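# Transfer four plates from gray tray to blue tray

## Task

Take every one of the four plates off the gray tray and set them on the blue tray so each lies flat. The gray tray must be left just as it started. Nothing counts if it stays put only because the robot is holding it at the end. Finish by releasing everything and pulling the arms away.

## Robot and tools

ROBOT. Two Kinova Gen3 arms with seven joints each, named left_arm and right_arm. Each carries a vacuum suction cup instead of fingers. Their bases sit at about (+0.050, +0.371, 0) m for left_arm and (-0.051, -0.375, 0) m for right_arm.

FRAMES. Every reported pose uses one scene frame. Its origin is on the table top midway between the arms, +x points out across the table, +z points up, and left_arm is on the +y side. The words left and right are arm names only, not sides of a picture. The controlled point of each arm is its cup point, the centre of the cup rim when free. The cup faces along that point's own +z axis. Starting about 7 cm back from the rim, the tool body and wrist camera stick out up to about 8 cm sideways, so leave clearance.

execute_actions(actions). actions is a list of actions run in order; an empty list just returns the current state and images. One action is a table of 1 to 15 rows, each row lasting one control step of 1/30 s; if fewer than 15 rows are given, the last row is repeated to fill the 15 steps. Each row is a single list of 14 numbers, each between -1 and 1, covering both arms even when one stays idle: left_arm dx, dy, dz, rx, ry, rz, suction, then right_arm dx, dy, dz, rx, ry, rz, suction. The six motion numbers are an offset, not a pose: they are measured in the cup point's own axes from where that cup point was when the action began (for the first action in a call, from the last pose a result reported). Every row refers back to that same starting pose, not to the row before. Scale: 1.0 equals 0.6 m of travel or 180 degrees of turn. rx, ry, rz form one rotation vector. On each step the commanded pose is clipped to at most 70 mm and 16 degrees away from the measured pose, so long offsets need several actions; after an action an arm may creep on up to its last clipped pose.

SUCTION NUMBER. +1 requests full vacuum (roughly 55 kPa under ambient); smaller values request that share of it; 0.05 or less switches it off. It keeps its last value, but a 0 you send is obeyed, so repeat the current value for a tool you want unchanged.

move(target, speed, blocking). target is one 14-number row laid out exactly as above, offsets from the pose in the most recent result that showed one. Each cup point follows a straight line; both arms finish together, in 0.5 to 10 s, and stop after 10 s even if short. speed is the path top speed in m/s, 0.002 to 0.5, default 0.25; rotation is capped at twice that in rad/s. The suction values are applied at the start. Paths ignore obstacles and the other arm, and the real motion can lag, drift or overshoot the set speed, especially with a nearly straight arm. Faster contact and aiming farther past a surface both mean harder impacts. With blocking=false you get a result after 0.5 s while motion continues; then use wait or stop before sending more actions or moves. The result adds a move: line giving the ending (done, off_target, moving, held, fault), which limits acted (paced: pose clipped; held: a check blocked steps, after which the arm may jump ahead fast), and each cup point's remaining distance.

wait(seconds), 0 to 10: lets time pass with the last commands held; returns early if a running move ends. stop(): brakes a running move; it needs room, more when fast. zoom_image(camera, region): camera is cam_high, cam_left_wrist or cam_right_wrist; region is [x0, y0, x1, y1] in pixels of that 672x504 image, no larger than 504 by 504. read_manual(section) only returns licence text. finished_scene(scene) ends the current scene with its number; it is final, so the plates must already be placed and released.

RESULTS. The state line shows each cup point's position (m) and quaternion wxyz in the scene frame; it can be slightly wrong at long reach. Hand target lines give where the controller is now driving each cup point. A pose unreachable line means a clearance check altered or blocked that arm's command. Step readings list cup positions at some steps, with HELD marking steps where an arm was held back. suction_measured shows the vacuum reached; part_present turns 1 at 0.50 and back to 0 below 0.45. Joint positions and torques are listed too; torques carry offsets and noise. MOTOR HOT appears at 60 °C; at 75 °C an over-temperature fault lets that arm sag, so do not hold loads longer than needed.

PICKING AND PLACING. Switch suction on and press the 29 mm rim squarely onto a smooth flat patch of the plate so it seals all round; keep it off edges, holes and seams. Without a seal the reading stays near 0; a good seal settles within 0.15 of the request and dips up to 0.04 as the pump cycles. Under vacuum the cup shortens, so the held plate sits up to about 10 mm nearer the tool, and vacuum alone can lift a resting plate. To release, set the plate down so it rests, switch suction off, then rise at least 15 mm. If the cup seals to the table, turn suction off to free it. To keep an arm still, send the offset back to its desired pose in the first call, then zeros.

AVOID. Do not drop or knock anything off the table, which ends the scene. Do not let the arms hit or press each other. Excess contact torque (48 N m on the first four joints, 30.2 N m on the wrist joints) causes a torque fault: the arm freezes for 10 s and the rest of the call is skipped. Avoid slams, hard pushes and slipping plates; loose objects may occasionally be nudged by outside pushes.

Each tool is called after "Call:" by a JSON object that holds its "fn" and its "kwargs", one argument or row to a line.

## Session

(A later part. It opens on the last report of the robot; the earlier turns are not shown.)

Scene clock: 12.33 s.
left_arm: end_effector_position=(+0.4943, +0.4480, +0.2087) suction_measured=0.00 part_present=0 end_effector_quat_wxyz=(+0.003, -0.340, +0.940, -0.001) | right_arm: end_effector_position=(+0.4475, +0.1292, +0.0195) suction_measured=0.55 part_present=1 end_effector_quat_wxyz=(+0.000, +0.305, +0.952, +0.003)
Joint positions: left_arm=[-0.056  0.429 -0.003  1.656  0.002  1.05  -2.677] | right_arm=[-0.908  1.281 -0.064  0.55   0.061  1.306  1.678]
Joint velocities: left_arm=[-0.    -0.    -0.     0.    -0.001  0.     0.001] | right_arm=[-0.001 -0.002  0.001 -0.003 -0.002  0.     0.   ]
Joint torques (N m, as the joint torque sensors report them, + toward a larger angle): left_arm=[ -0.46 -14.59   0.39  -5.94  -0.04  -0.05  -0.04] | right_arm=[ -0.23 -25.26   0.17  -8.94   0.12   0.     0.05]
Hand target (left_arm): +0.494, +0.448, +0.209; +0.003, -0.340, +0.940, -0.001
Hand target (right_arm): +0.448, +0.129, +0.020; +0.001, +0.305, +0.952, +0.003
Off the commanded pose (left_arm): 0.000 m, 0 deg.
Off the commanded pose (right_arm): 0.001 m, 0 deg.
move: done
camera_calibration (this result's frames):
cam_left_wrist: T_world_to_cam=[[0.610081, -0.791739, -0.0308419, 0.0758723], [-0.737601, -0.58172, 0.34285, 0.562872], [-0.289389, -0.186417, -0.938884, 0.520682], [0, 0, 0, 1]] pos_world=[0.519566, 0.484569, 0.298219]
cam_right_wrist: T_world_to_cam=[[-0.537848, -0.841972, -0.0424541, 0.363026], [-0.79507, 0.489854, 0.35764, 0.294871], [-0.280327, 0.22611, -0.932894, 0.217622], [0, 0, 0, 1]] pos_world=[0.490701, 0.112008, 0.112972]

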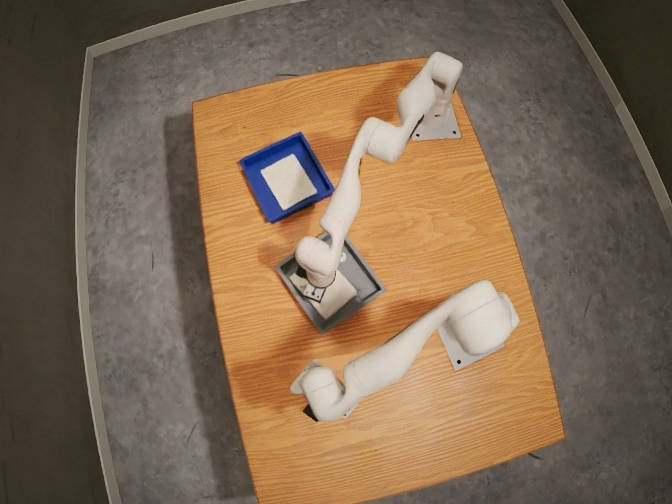

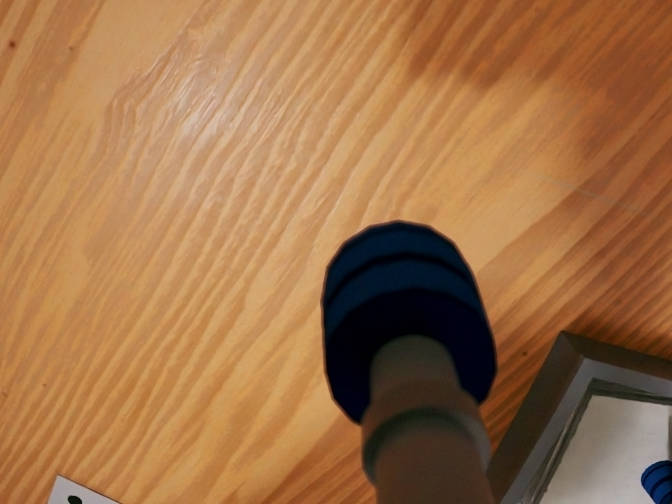

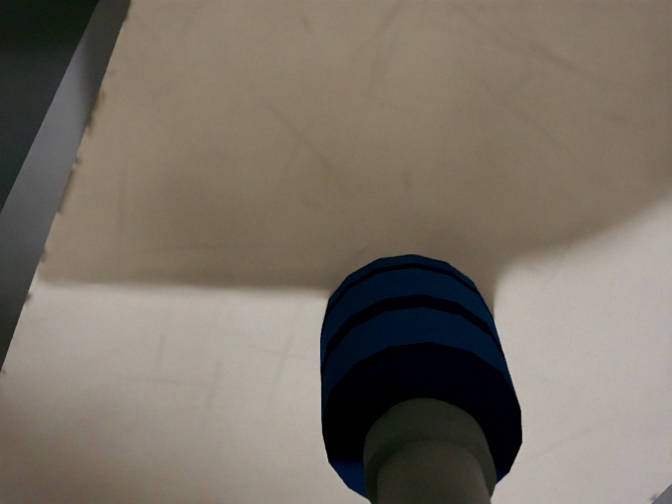

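Call:
{"fn": "move", "kwargs": {
  "target": [0,0,0,0,0,0,0,0.008,-0.02,-0.104,0,0,0,1],
  "speed": 0.18
}}

Call:
{"fn": "move", "kwargs": {
  "target": [0,0,0,0,0,0,0,-0.41,-0.445,0,0,0,0.065,1],
  "speed": 0.35
}}

Scene clock: 13.23 s.
left_arm: end_effector_position=(+0.4943, +0.4480, +0.2087) suction_measured=0.00 part_present=0 end_effector_quat_wxyz=(+0.003, -0.340, +0.940, -0.001) | right_arm: end_effector_position=(+0.4364, +0.1220, +0.0815) suction_measured=0.99 part_present=1 end_effector_quat_wxyz=(+0.000, +0.305, +0.952, +0.003)
Joint positions: left_arm=[-0.056  0.429 -0.003  1.656  0.002  1.05  -2.677] | right_arm=[-0.911  1.165 -0.065  0.613  0.059  1.359  1.672]
Joint velocities: left_arm=[-0.     0.001 -0.    -0.     0.     0.     0.001] | right_arm=[ 0.002 -0.005 -0.002  0.003  0.002 -0.001 -0.001]
Joint torques (N m, as the joint torque sensors report them, + toward a larger angle): left_arm=[ -0.32 -14.61   0.58  -5.95  -0.02   0.06  -0.01] | right_arm=[ -0.16 -24.2   -0.05  -8.69   0.05  -0.03   0.06]
Hand target (left_arm): +0.494, +0.448, +0.209; +0.003, -0.340, +0.940, -0.001
Hand target (right_arm): +0.436, +0.122, +0.082; +0.000, +0.305, +0.952, +0.003
Off the commanded pose (left_arm): 0.000 m, 0 deg.
Off the commanded pose (right_arm): 0.000 m, 0 deg.
move: done
camera_calibration (this result's frames):
cam_left_wrist: T_world_to_cam=[[0.610081, -0.791739, -0.0308415, 0.075872], [-0.737601, -0.58172, 0.34285, 0.562873], [-0.289389, -0.186417, -0.938884, 0.520681], [0, 0, 0, 1]] pos_world=[0.519567, 0.484569, 0.298218]
cam_right_wrist: T_world_to_cam=[[-0.537607, -0.842149, -0.042005, 0.353536], [-0.795135, 0.489757, 0.357628, 0.267389], [-0.280604, 0.225663, -0.932919, 0.274143], [0, 0, 0, 1]] pos_world=[0.4796, 0.10491, 0.174978]

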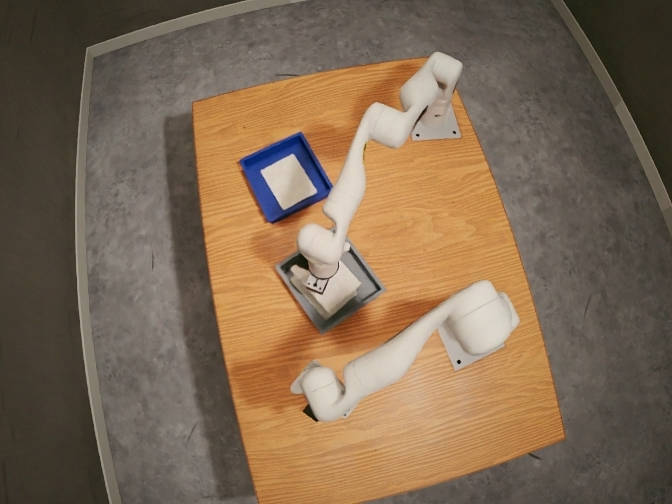

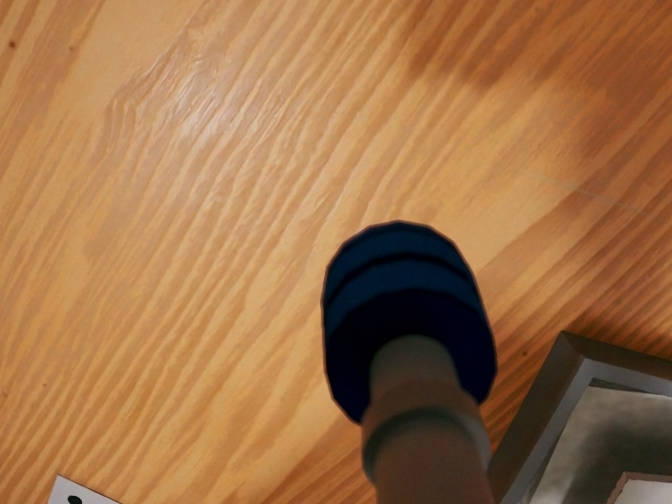

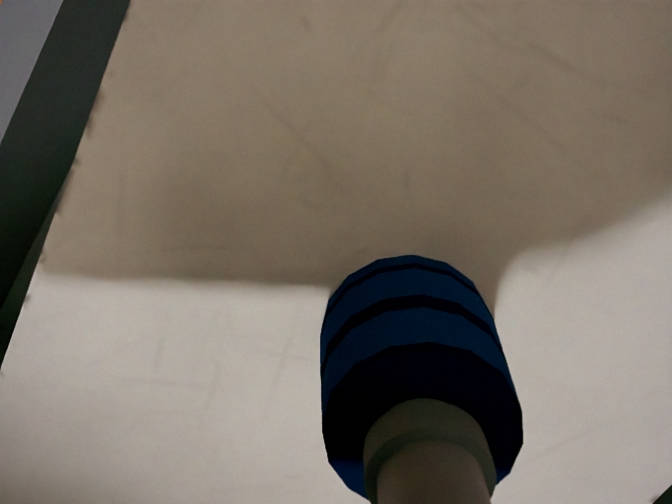

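Scene clock: 14.73 s.
left_arm: end_effector_position=(+0.4943, +0.4480, +0.2087) suction_measured=0.00 part_present=0 end_effector_quat_wxyz=(+0.003, -0.340, +0.940, -0.001) | right_arm: end_effector_position=(+0.4816, -0.2376, +0.0811) suction_measured=1.00 part_present=1 end_effector_quat_wxyz=(+0.001, +0.399, +0.917, +0.002)
Joint positions: left_arm=[-0.056  0.429 -0.003  1.656  0.002  1.05  -2.677] | right_arm=[-0.372  0.796 -0.038  1.439  0.033  0.902  1.999]
Joint velocities: left_arm=[ 0.     0.     0.     0.     0.001 -0.     0.   ] | right_arm=[ 0.009 -0.003  0.005  0.    -0.004 -0.001  0.004]
Joint torques (N m, as the joint torque sensors report them, + toward a larger angle): left_arm=[ -0.32 -14.57   0.6   -6.05  -0.06  -0.04   0.12] | right_arm=[ -0.11 -18.88  -0.45  -7.28   0.14   0.05   0.13]
Hand target (left_arm): +0.494, +0.448, +0.209; +0.003, -0.340, +0.940, -0.001
Hand target (right_arm): +0.482, -0.238, +0.081; +0.001, +0.400, +0.917, +0.002
Off the commanded pose (left_arm): 0.000 m, 0 deg.
Off the commanded pose (right_arm): 0.001 m, 0 deg.
move: done
camera_calibration (this result's frames):
cam_left_wrist: T_world_to_cam=[[0.610081, -0.791739, -0.0308412, 0.0758718], [-0.737602, -0.58172, 0.342849, 0.562874], [-0.289388, -0.186417, -0.938884, 0.520681], [0, 0, 0, 1]] pos_world=[0.519568, 0.484569, 0.298218]
cam_right_wrist: T_world_to_cam=[[-0.695649, -0.71716, -0.0418853, 0.180695], [-0.681135, 0.639928, 0.355735, 0.460566], [-0.228315, 0.275996, -0.933648, 0.354373], [0, 0, 0, 1]] pos_world=[0.520316, -0.262948, 0.174588]

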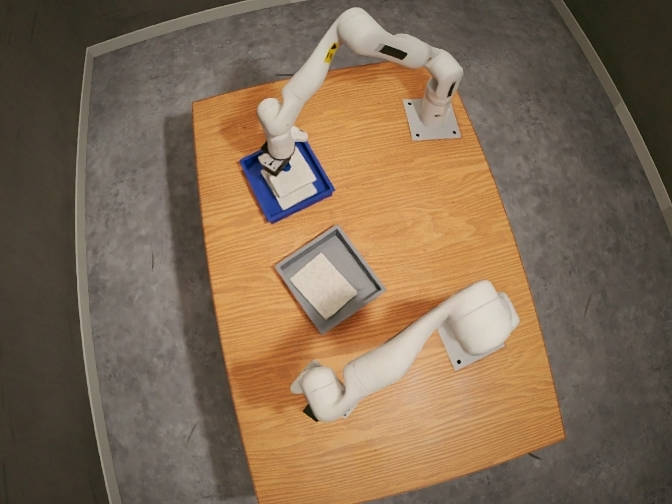

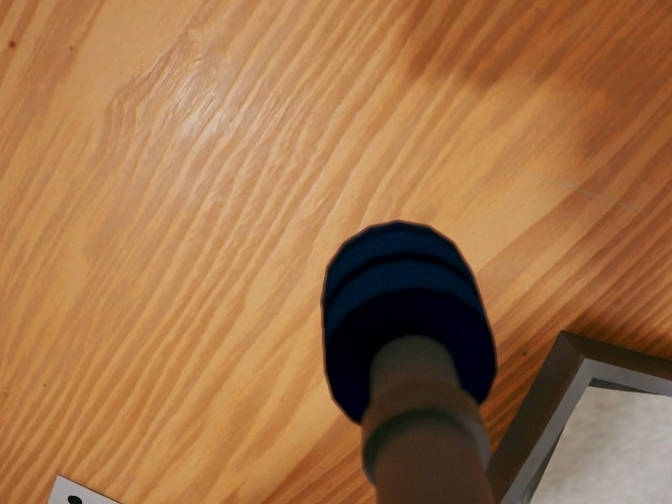

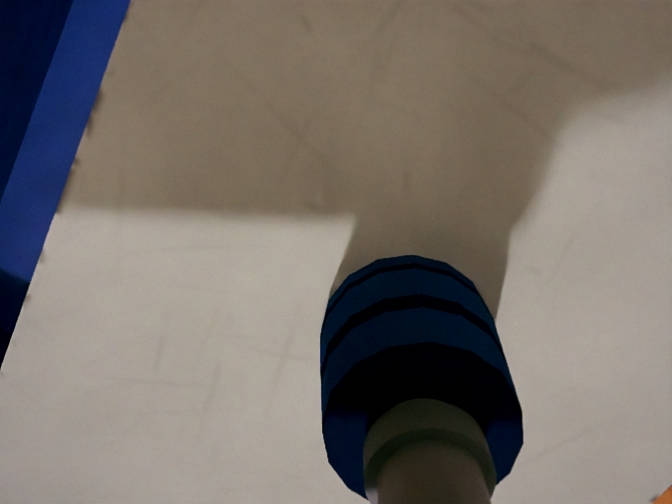

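Call:
{"fn": "move", "kwargs": {
  "target": [0,0,0,0,0,0,0,0.004,0.006,0.1235,0,0,0,1],
  "speed": 0.1
}}

Call:
{"fn": "execute_actions", "kwargs": {
  "actions": [
    [[0,0,0,0,0,0,0,0,0,0,0,0,0,0],[0,0,0,0,0,0,0,0,0,0,0,0,0,0],[0,0,0,0,0,0,0,0,0,0,0,0,0,0],[0,0,0,0,0,0,0,0,0,0,0,0,0,0],[0,0,0,0,0,0,0,0,0,0,0,0,0,0],[0,0,0,0,0,0,0,0,0,0,0,0,0,0],[0,0,0,0,0,0,0,0,0,-0.126,0,0,0,0]]
  ]
}}

Call:
{"fn": "move", "kwargs": {
  "target": [0,0,0,0,0,0,0,0.481,0.358,0,0,0,-0.065,0],
  "speed": 0.4
}}

Scene clock: 17.67 s.
left_arm: end_effector_position=(+0.4943, +0.4480, +0.2087) suction_measured=0.00 part_present=0 end_effector_quat_wxyz=(+0.003, -0.340, +0.940, -0.001) | right_arm: end_effector_position=(+0.4830, -0.2333, +0.0075) suction_measured=1.00 part_present=1 end_effector_quat_wxyz=(+0.002, +0.399, +0.917, +0.003)
Joint positions: left_arm=[-0.056  0.429 -0.003  1.656  0.002  1.05  -2.677] | right_arm=[-0.38   0.919 -0.036  1.465  0.039  0.752  1.987]
Joint velocities: left_arm=[ 0.     0.001  0.    -0.     0.001  0.    -0.   ] | right_arm=[ 0.001  0.001 -0.    -0.001  0.002  0.001  0.002]
Joint torques (N m, as the joint torque sensors report them, + toward a larger angle): left_arm=[ -0.49 -14.65   0.55  -5.82   0.1   -0.06  -0.05] | right_arm=[ -0.26 -19.    -0.16  -6.07   0.17   0.01   0.04]
Hand target (left_arm): +0.494, +0.448, +0.209; +0.003, -0.340, +0.940, -0.001
Hand target (right_arm): +0.483, -0.233, +0.007; +0.001, +0.399, +0.917, +0.002
Off the commanded pose (left_arm): 0.000 m, 0 deg.
Off the commanded pose (right_arm): 0.001 m, 0 deg.
move: done
camera_calibration (this result's frames):
cam_left_wrist: T_world_to_cam=[[0.610081, -0.791739, -0.0308409, 0.0758713], [-0.737602, -0.58172, 0.342849, 0.562875], [-0.289387, -0.186417, -0.938884, 0.520681], [0, 0, 0, 1]] pos_world=[0.519568, 0.48457, 0.298218]
cam_right_wrist: T_world_to_cam=[[-0.695849, -0.716915, -0.042737, 0.181913], [-0.681174, 0.63996, 0.355602, 0.484967], [-0.227586, 0.276556, -0.93366, 0.284575], [0, 0, 0, 1]] pos_world=[0.521696, -0.258644, 0.101016]

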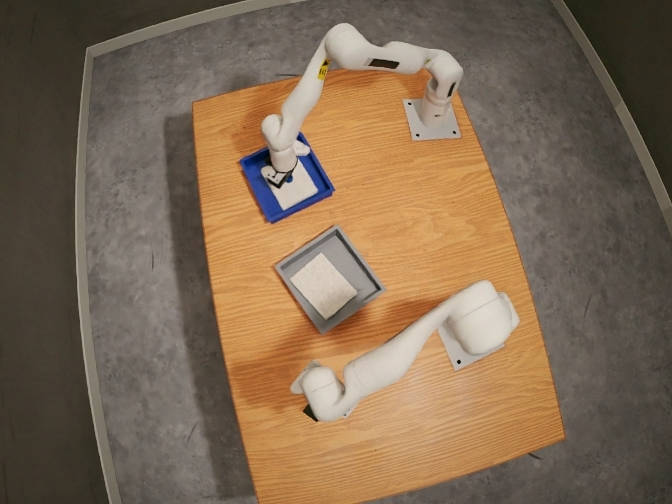

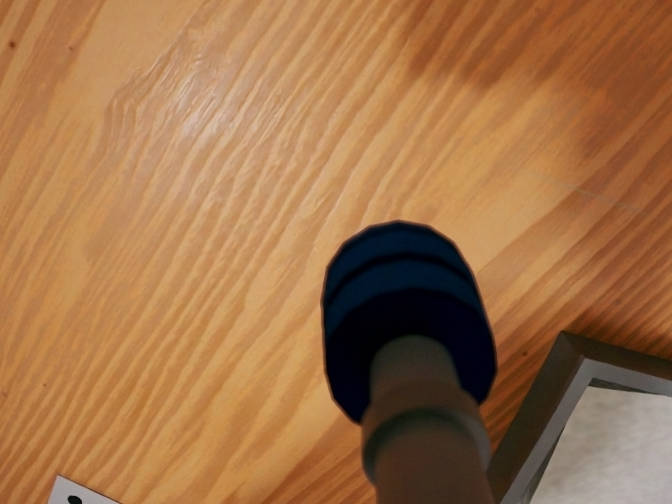

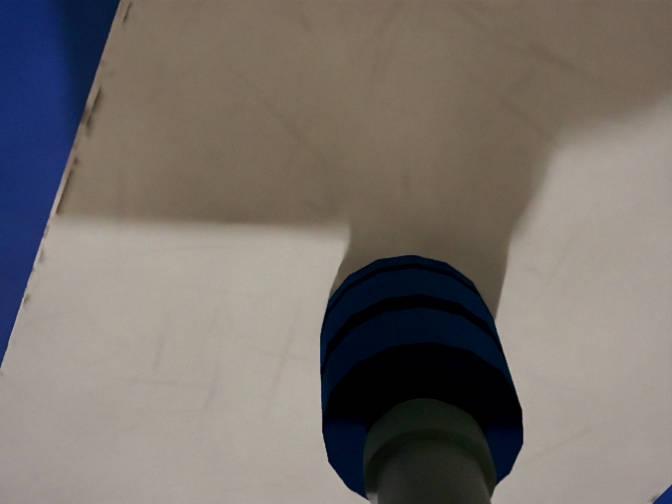

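Scene clock: 18.17 s.
left_arm: end_effector_position=(+0.4943, +0.4480, +0.2087) suction_measured=0.00 part_present=0 end_effector_quat_wxyz=(+0.003, -0.340, +0.940, -0.001) | right_arm: end_effector_position=(+0.4832, -0.2333, +0.0794) suction_measured=0.00 part_present=0 end_effector_quat_wxyz=(+0.002, +0.399, +0.917, +0.003)
Joint positions: left_arm=[-0.056  0.429 -0.003  1.656  0.002  1.05  -2.677] | right_arm=[-0.38   0.803 -0.037  1.431  0.031  0.901  1.993]
Joint velocities: left_arm=[-0.    -0.    -0.    -0.001  0.002  0.     0.   ] | right_arm=[ 0.001 -0.115  0.001 -0.101 -0.008  0.304  0.008]
Joint torques (N m, as the joint torque sensors report them, + toward a larger angle): left_arm=[ -0.36 -14.72   0.49  -6.01  -0.04   0.1   -0.03] | right_arm=[ -0.22 -12.89  -0.13  -4.97   0.15   0.48   0.21]
Hand target (left_arm): +0.494, +0.448, +0.209; +0.003, -0.340, +0.940, -0.001
Hand target (right_arm): +0.483, -0.233, +0.083; +0.002, +0.399, +0.917, +0.003
Off the commanded pose (left_arm): 0.000 m, 0 deg.
Off the commanded pose (right_arm): 0.004 m, 0 deg.
Step readings (end_effector_position):
0: left_arm (+0.4943, +0.4480, +0.2087) | right_arm (+0.4830, -0.2333, +0.0075)
1: left_arm (+0.4943, +0.4480, +0.2087) | right_arm (+0.4831, -0.2333, +0.0076)
2: left_arm (+0.4943, +0.4480, +0.2087) | right_arm (+0.4833, -0.2332, +0.0080)
4: left_arm (+0.4943, +0.4480, +0.2087) | right_arm (+0.4841, -0.2330, +0.0093)
8: left_arm (+0.4943, +0.4480, +0.2087) | right_arm (+0.4849, -0.2326, +0.0143)
15: end_effector_position above
camera_calibration (this result's frames):
cam_left_wrist: T_world_to_cam=[[0.610081, -0.791739, -0.0308406, 0.0758709], [-0.737602, -0.58172, 0.342848, 0.562876], [-0.289387, -0.186417, -0.938884, 0.52068], [0, 0, 0, 1]] pos_world=[0.519569, 0.48457, 0.298218]
cam_right_wrist: T_world_to_cam=[[-0.695659, -0.717057, -0.0434573, 0.185047], [-0.68163, 0.639769, 0.355073, 0.459707], [-0.226805, 0.276631, -0.933828, 0.35138], [0, 0, 0, 1]] pos_world=[0.521774, -0.25862, 0.172941]

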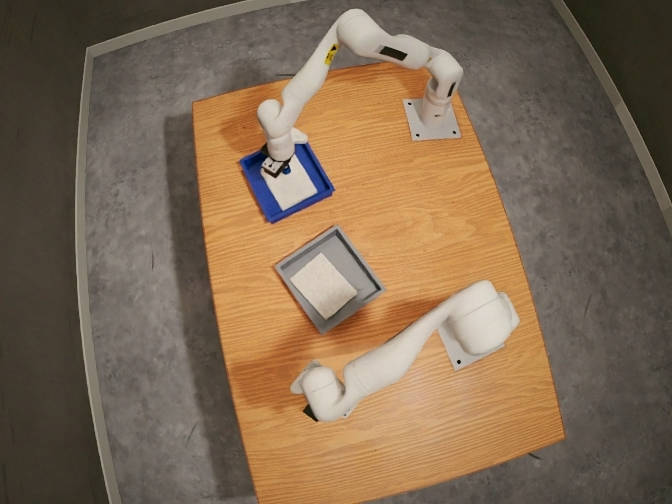

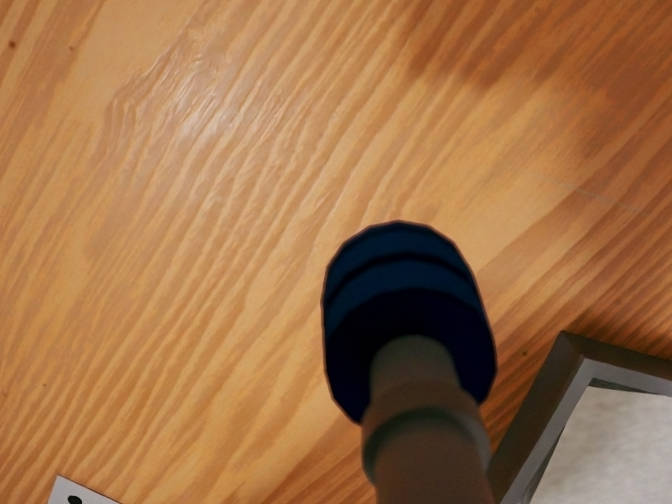

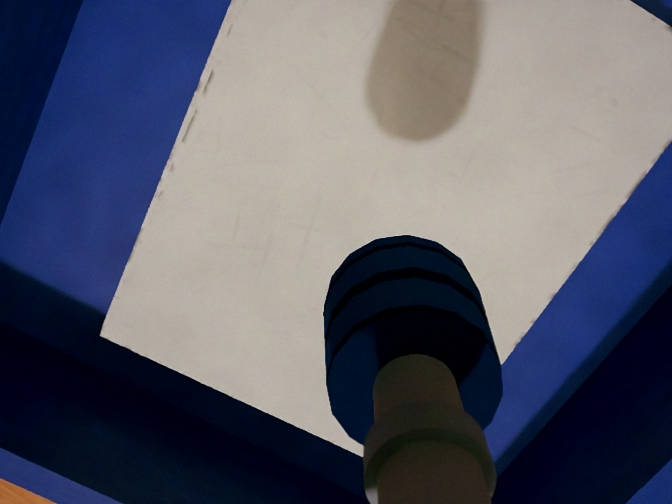

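Scene clock: 19.73 s.
left_arm: end_effector_position=(+0.4943, +0.4480, +0.2087) suction_measured=0.00 part_present=0 end_effector_quat_wxyz=(+0.003, -0.340, +0.940, -0.001) | right_arm: end_effector_position=(+0.4445, +0.1244, +0.0809) suction_measured=0.00 part_present=0 end_effector_quat_wxyz=(+0.001, +0.304, +0.953, +0.004)
Joint positions: left_arm=[-0.056  0.429 -0.003  1.656  0.002  1.05  -2.677] | right_arm=[-0.907  1.194 -0.062  0.551  0.057  1.39   1.681]
Joint velocities: left_arm=[ 0.    -0.001  0.     0.001 -0.001 -0.    -0.001] | right_arm=[-0.002  0.017  0.    -0.013  0.001  0.004 -0.001]
Joint torques (N m, as the joint torque sensors report them, + toward a larger angle): left_arm=[ -0.27 -14.54   0.48  -6.03  -0.05   0.03   0.03] | right_arm=[ -0.11 -23.03   0.06  -8.33   0.08   0.14   0.03]
Hand target (left_arm): +0.494, +0.448, +0.209; +0.003, -0.340, +0.940, -0.001
Hand target (right_arm): +0.444, +0.124, +0.080; +0.001, +0.304, +0.953, +0.003
Off the commanded pose (left_arm): 0.000 m, 0 deg.
Off the commanded pose (right_arm): 0.001 m, 0 deg.
move: done
camera_calibration (this result's frames):
cam_left_wrist: T_world_to_cam=[[0.610081, -0.791739, -0.0308404, 0.0758705], [-0.737602, -0.58172, 0.342847, 0.562877], [-0.289386, -0.186417, -0.938885, 0.52068], [0, 0, 0, 1]] pos_world=[0.51957, 0.48457, 0.298218]
cam_right_wrist: T_world_to_cam=[[-0.536953, -0.842441, -0.0444405, 0.359762], [-0.796278, 0.488724, 0.356496, 0.273639], [-0.278607, 0.226808, -0.933239, 0.274322], [0, 0, 0, 1]] pos_world=[0.487496, 0.107125, 0.174445]

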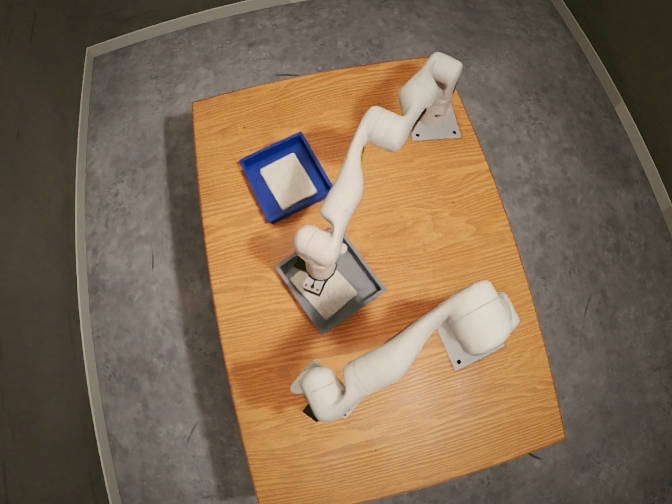

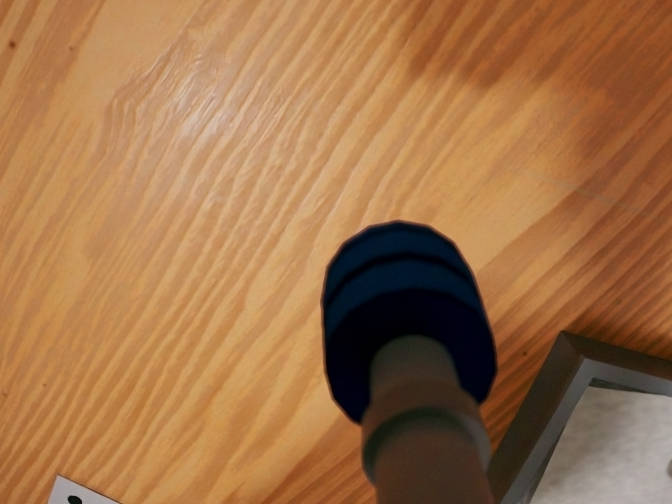

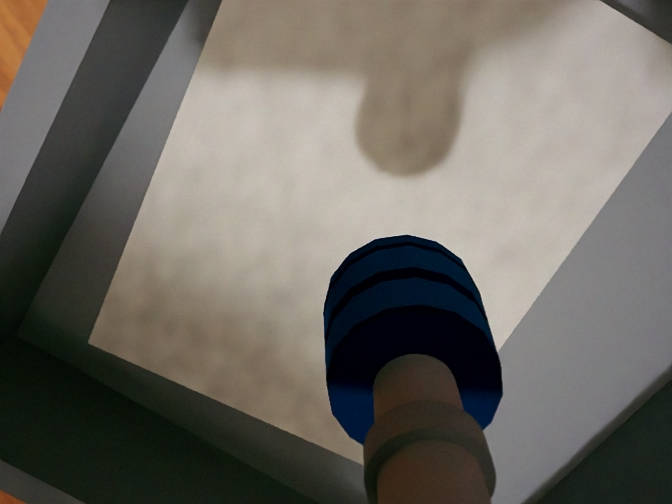

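Call:
{"fn": "move", "kwargs": {
  "target": [0,0,0,0,0,0,0,0,0.01,0.112,0,0,0,1],
  "speed": 0.11
}}

Call:
{"fn": "move", "kwargs": {
  "target": [0,0,0,0,0,0,0,0.008,-0.02,-0.114,0,0,0,1],
  "speed": 0.18
}}

Call:
{"fn": "move", "kwargs": {
  "target": [0,0,0,0,0,0,0,-0.41,-0.445,0,0,0,0.065,1],
  "speed": 0.35
}}

Scene clock: 21.13 s.
left_arm: end_effector_position=(+0.4943, +0.4480, +0.2087) suction_measured=0.00 part_present=0 end_effector_quat_wxyz=(+0.003, -0.340, +0.940, -0.001) | right_arm: end_effector_position=(+0.4480, +0.1292, +0.0131) suction_measured=0.56 part_present=1 end_effector_quat_wxyz=(+0.001, +0.305, +0.952, +0.003)
Joint positions: left_arm=[-0.056  0.429 -0.003  1.656  0.002  1.05  -2.677] | right_arm=[-0.908  1.289 -0.062  0.552  0.061  1.294  1.679]
Joint velocities: left_arm=[ 0.     0.001  0.     0.    -0.    -0.     0.   ] | right_arm=[-0.001 -0.003  0.001 -0.003  0.001  0.003 -0.   ]
Joint torques (N m, as the joint torque sensors report them, + toward a larger angle): left_arm=[ -0.4  -14.61   0.67  -5.95  -0.09  -0.09  -0.02] | right_arm=[ -0.28 -25.54  -0.08  -8.66   0.05   0.05   0.14]
Hand target (left_arm): +0.494, +0.448, +0.209; +0.003, -0.340, +0.940, -0.001
Hand target (right_arm): +0.448, +0.129, +0.014; +0.001, +0.305, +0.952, +0.004
Off the commanded pose (left_arm): 0.000 m, 0 deg.
Off the commanded pose (right_arm): 0.001 m, 0 deg.
move: done
camera_calibration (this result's frames):
cam_left_wrist: T_world_to_cam=[[0.61008, -0.791739, -0.0308399, 0.0758702], [-0.737603, -0.58172, 0.342847, 0.562878], [-0.289385, -0.186417, -0.938885, 0.52068], [0, 0, 0, 1]] pos_world=[0.51957, 0.48457, 0.298217]
cam_right_wrist: T_world_to_cam=[[-0.537178, -0.842357, -0.0432845, 0.362808], [-0.795849, 0.489184, 0.356823, 0.298004], [-0.279399, 0.226126, -0.933169, 0.211352], [0, 0, 0, 1]] pos_world=[0.49111, 0.112043, 0.106596]

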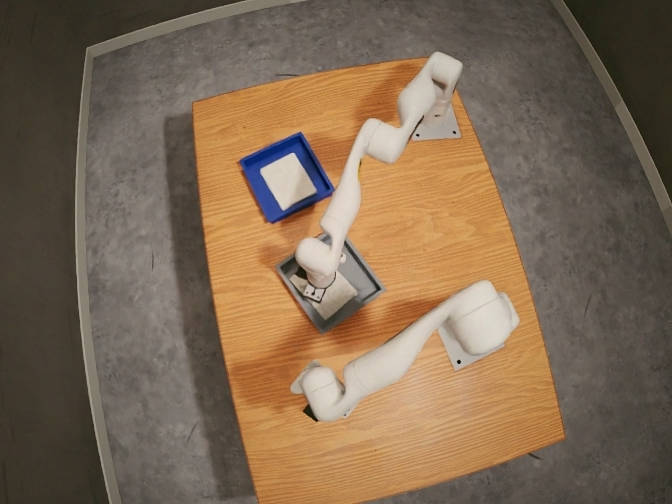

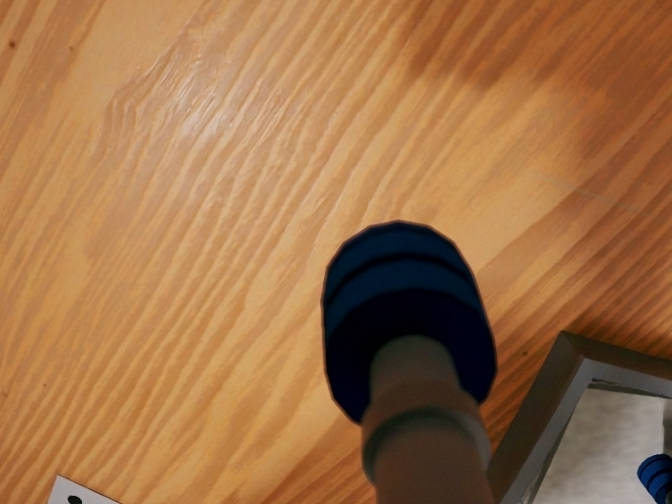

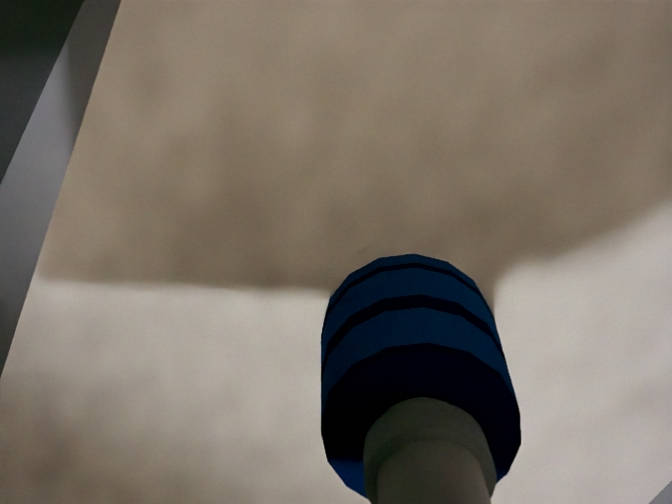

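Scene clock: 21.87 s.
left_arm: end_effector_position=(+0.4943, +0.4480, +0.2087) suction_measured=0.00 part_present=0 end_effector_quat_wxyz=(+0.003, -0.340, +0.940, -0.001) | right_arm: end_effector_position=(+0.4368, +0.1220, +0.0811) suction_measured=0.99 part_present=1 end_effector_quat_wxyz=(+0.001, +0.304, +0.953, +0.003)
Joint positions: left_arm=[-0.056  0.429 -0.003  1.656  0.002  1.05  -2.677] | right_arm=[-0.911  1.166 -0.063  0.614  0.058  1.357  1.673]
Joint velocities: left_arm=[-0.     0.     0.    -0.    -0.     0.     0.002] | right_arm=[-0.001 -0.005 -0.001  0.002  0.002 -0.     0.   ]
Joint torques (N m, as the joint torque sensors report them, + toward a larger angle): left_arm=[ -0.26 -14.48   0.48  -6.03  -0.03   0.01  -0.08] | right_arm=[ -0.29 -24.37  -0.04  -8.14   0.09   0.02   0.02]
Hand target (left_arm): +0.494, +0.448, +0.209; +0.003, -0.340, +0.940, -0.001
Hand target (right_arm): +0.437, +0.122, +0.081; +0.001, +0.304, +0.953, +0.003
Off the commanded pose (left_arm): 0.000 m, 0 deg.
Off the commanded pose (right_arm): 0.000 m, 0 deg.
move: done
camera_calibration (this result's frames):
cam_left_wrist: T_world_to_cam=[[0.610081, -0.791739, -0.0308396, 0.0758697], [-0.737603, -0.58172, 0.342847, 0.562878], [-0.289385, -0.186417, -0.938885, 0.52068], [0, 0, 0, 1]] pos_world=[0.519571, 0.48457, 0.298217]
cam_right_wrist: T_world_to_cam=[[-0.536925, -0.842543, -0.042811, 0.35354], [-0.795919, 0.489082, 0.356808, 0.268383], [-0.279688, 0.225653, -0.933196, 0.273462], [0, 0, 0, 1]] pos_world=[0.47992, 0.104904, 0.174568]

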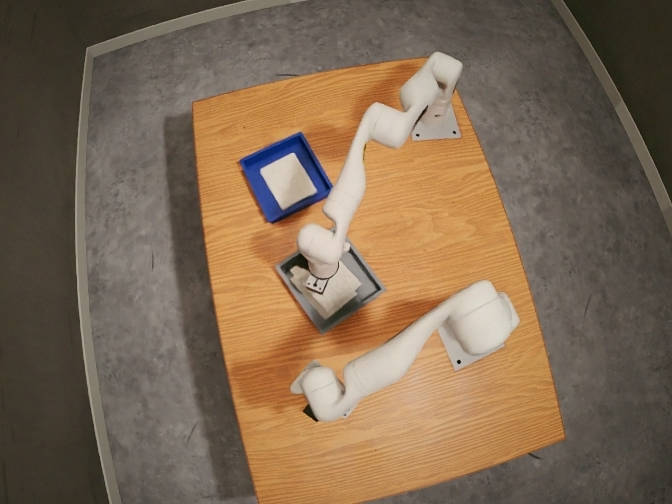

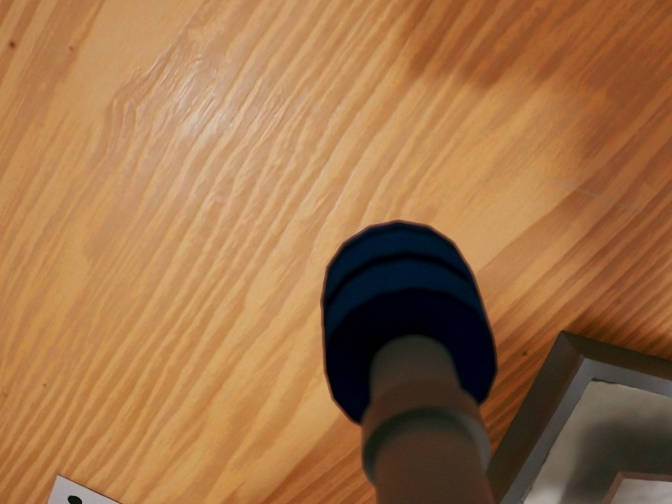

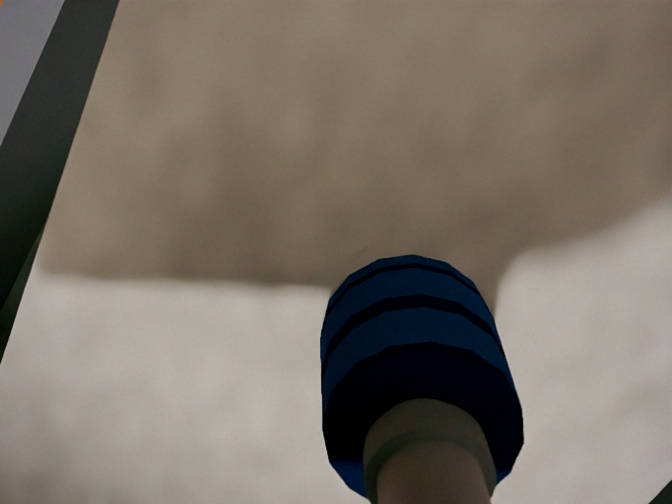

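Scene clock: 23.37 s.
left_arm: end_effector_position=(+0.4943, +0.4480, +0.2087) suction_measured=0.00 part_present=0 end_effector_quat_wxyz=(+0.003, -0.340, +0.940, -0.001) | right_arm: end_effector_position=(+0.4823, -0.2376, +0.0806) suction_measured=1.00 part_present=1 end_effector_quat_wxyz=(+0.002, +0.399, +0.917, +0.003)
Joint positions: left_arm=[-0.056  0.429 -0.003  1.656  0.002  1.05  -2.677] | right_arm=[-0.373  0.798 -0.037  1.438  0.032  0.9    2.001]
Joint velocities: left_arm=[ 0.     0.     0.    -0.     0.002  0.    -0.001] | right_arm=[ 0.007 -0.003  0.006  0.001 -0.004  0.002  0.002]
Joint torques (N m, as the joint torque sensors report them, + toward a larger angle): left_arm=[ -0.25 -14.69   0.29  -6.16   0.05   0.01   0.07] | right_arm=[ -0.21 -18.98   0.24  -7.18   0.07   0.07  -0.29]
Hand target (left_arm): +0.494, +0.448, +0.209; +0.003, -0.340, +0.940, -0.001
Hand target (right_arm): +0.482, -0.238, +0.081; +0.002, +0.399, +0.917, +0.003
Off the commanded pose (left_arm): 0.000 m, 0 deg.
Off the commanded pose (right_arm): 0.001 m, 0 deg.
move: done
camera_calibration (this result's frames):
cam_left_wrist: T_world_to_cam=[[0.61008, -0.791739, -0.0308391, 0.0758695], [-0.737603, -0.58172, 0.342846, 0.56288], [-0.289384, -0.186416, -0.938885, 0.520679], [0, 0, 0, 1]] pos_world=[0.519572, 0.48457, 0.298217]
cam_right_wrist: T_world_to_cam=[[-0.695061, -0.717673, -0.042848, 0.180837], [-0.682028, 0.639339, 0.355082, 0.46154], [-0.227439, 0.276027, -0.933853, 0.353679], [0, 0, 0, 1]] pos_world=[0.520916, -0.262924, 0.174148]

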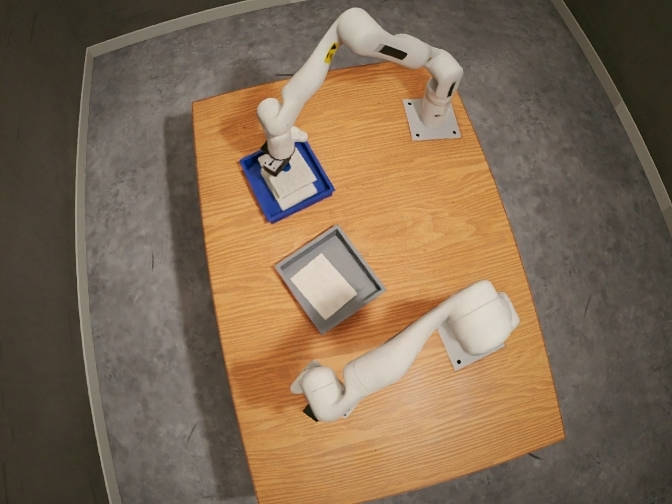

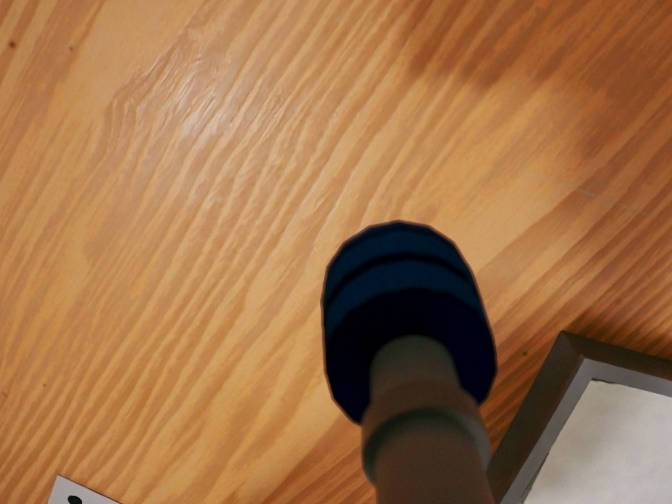

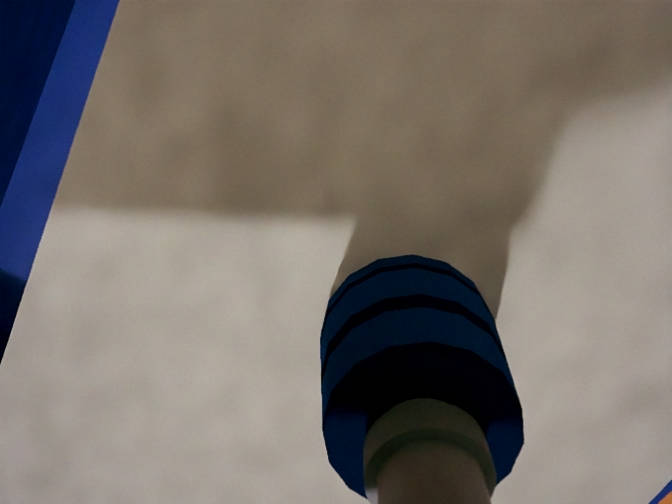

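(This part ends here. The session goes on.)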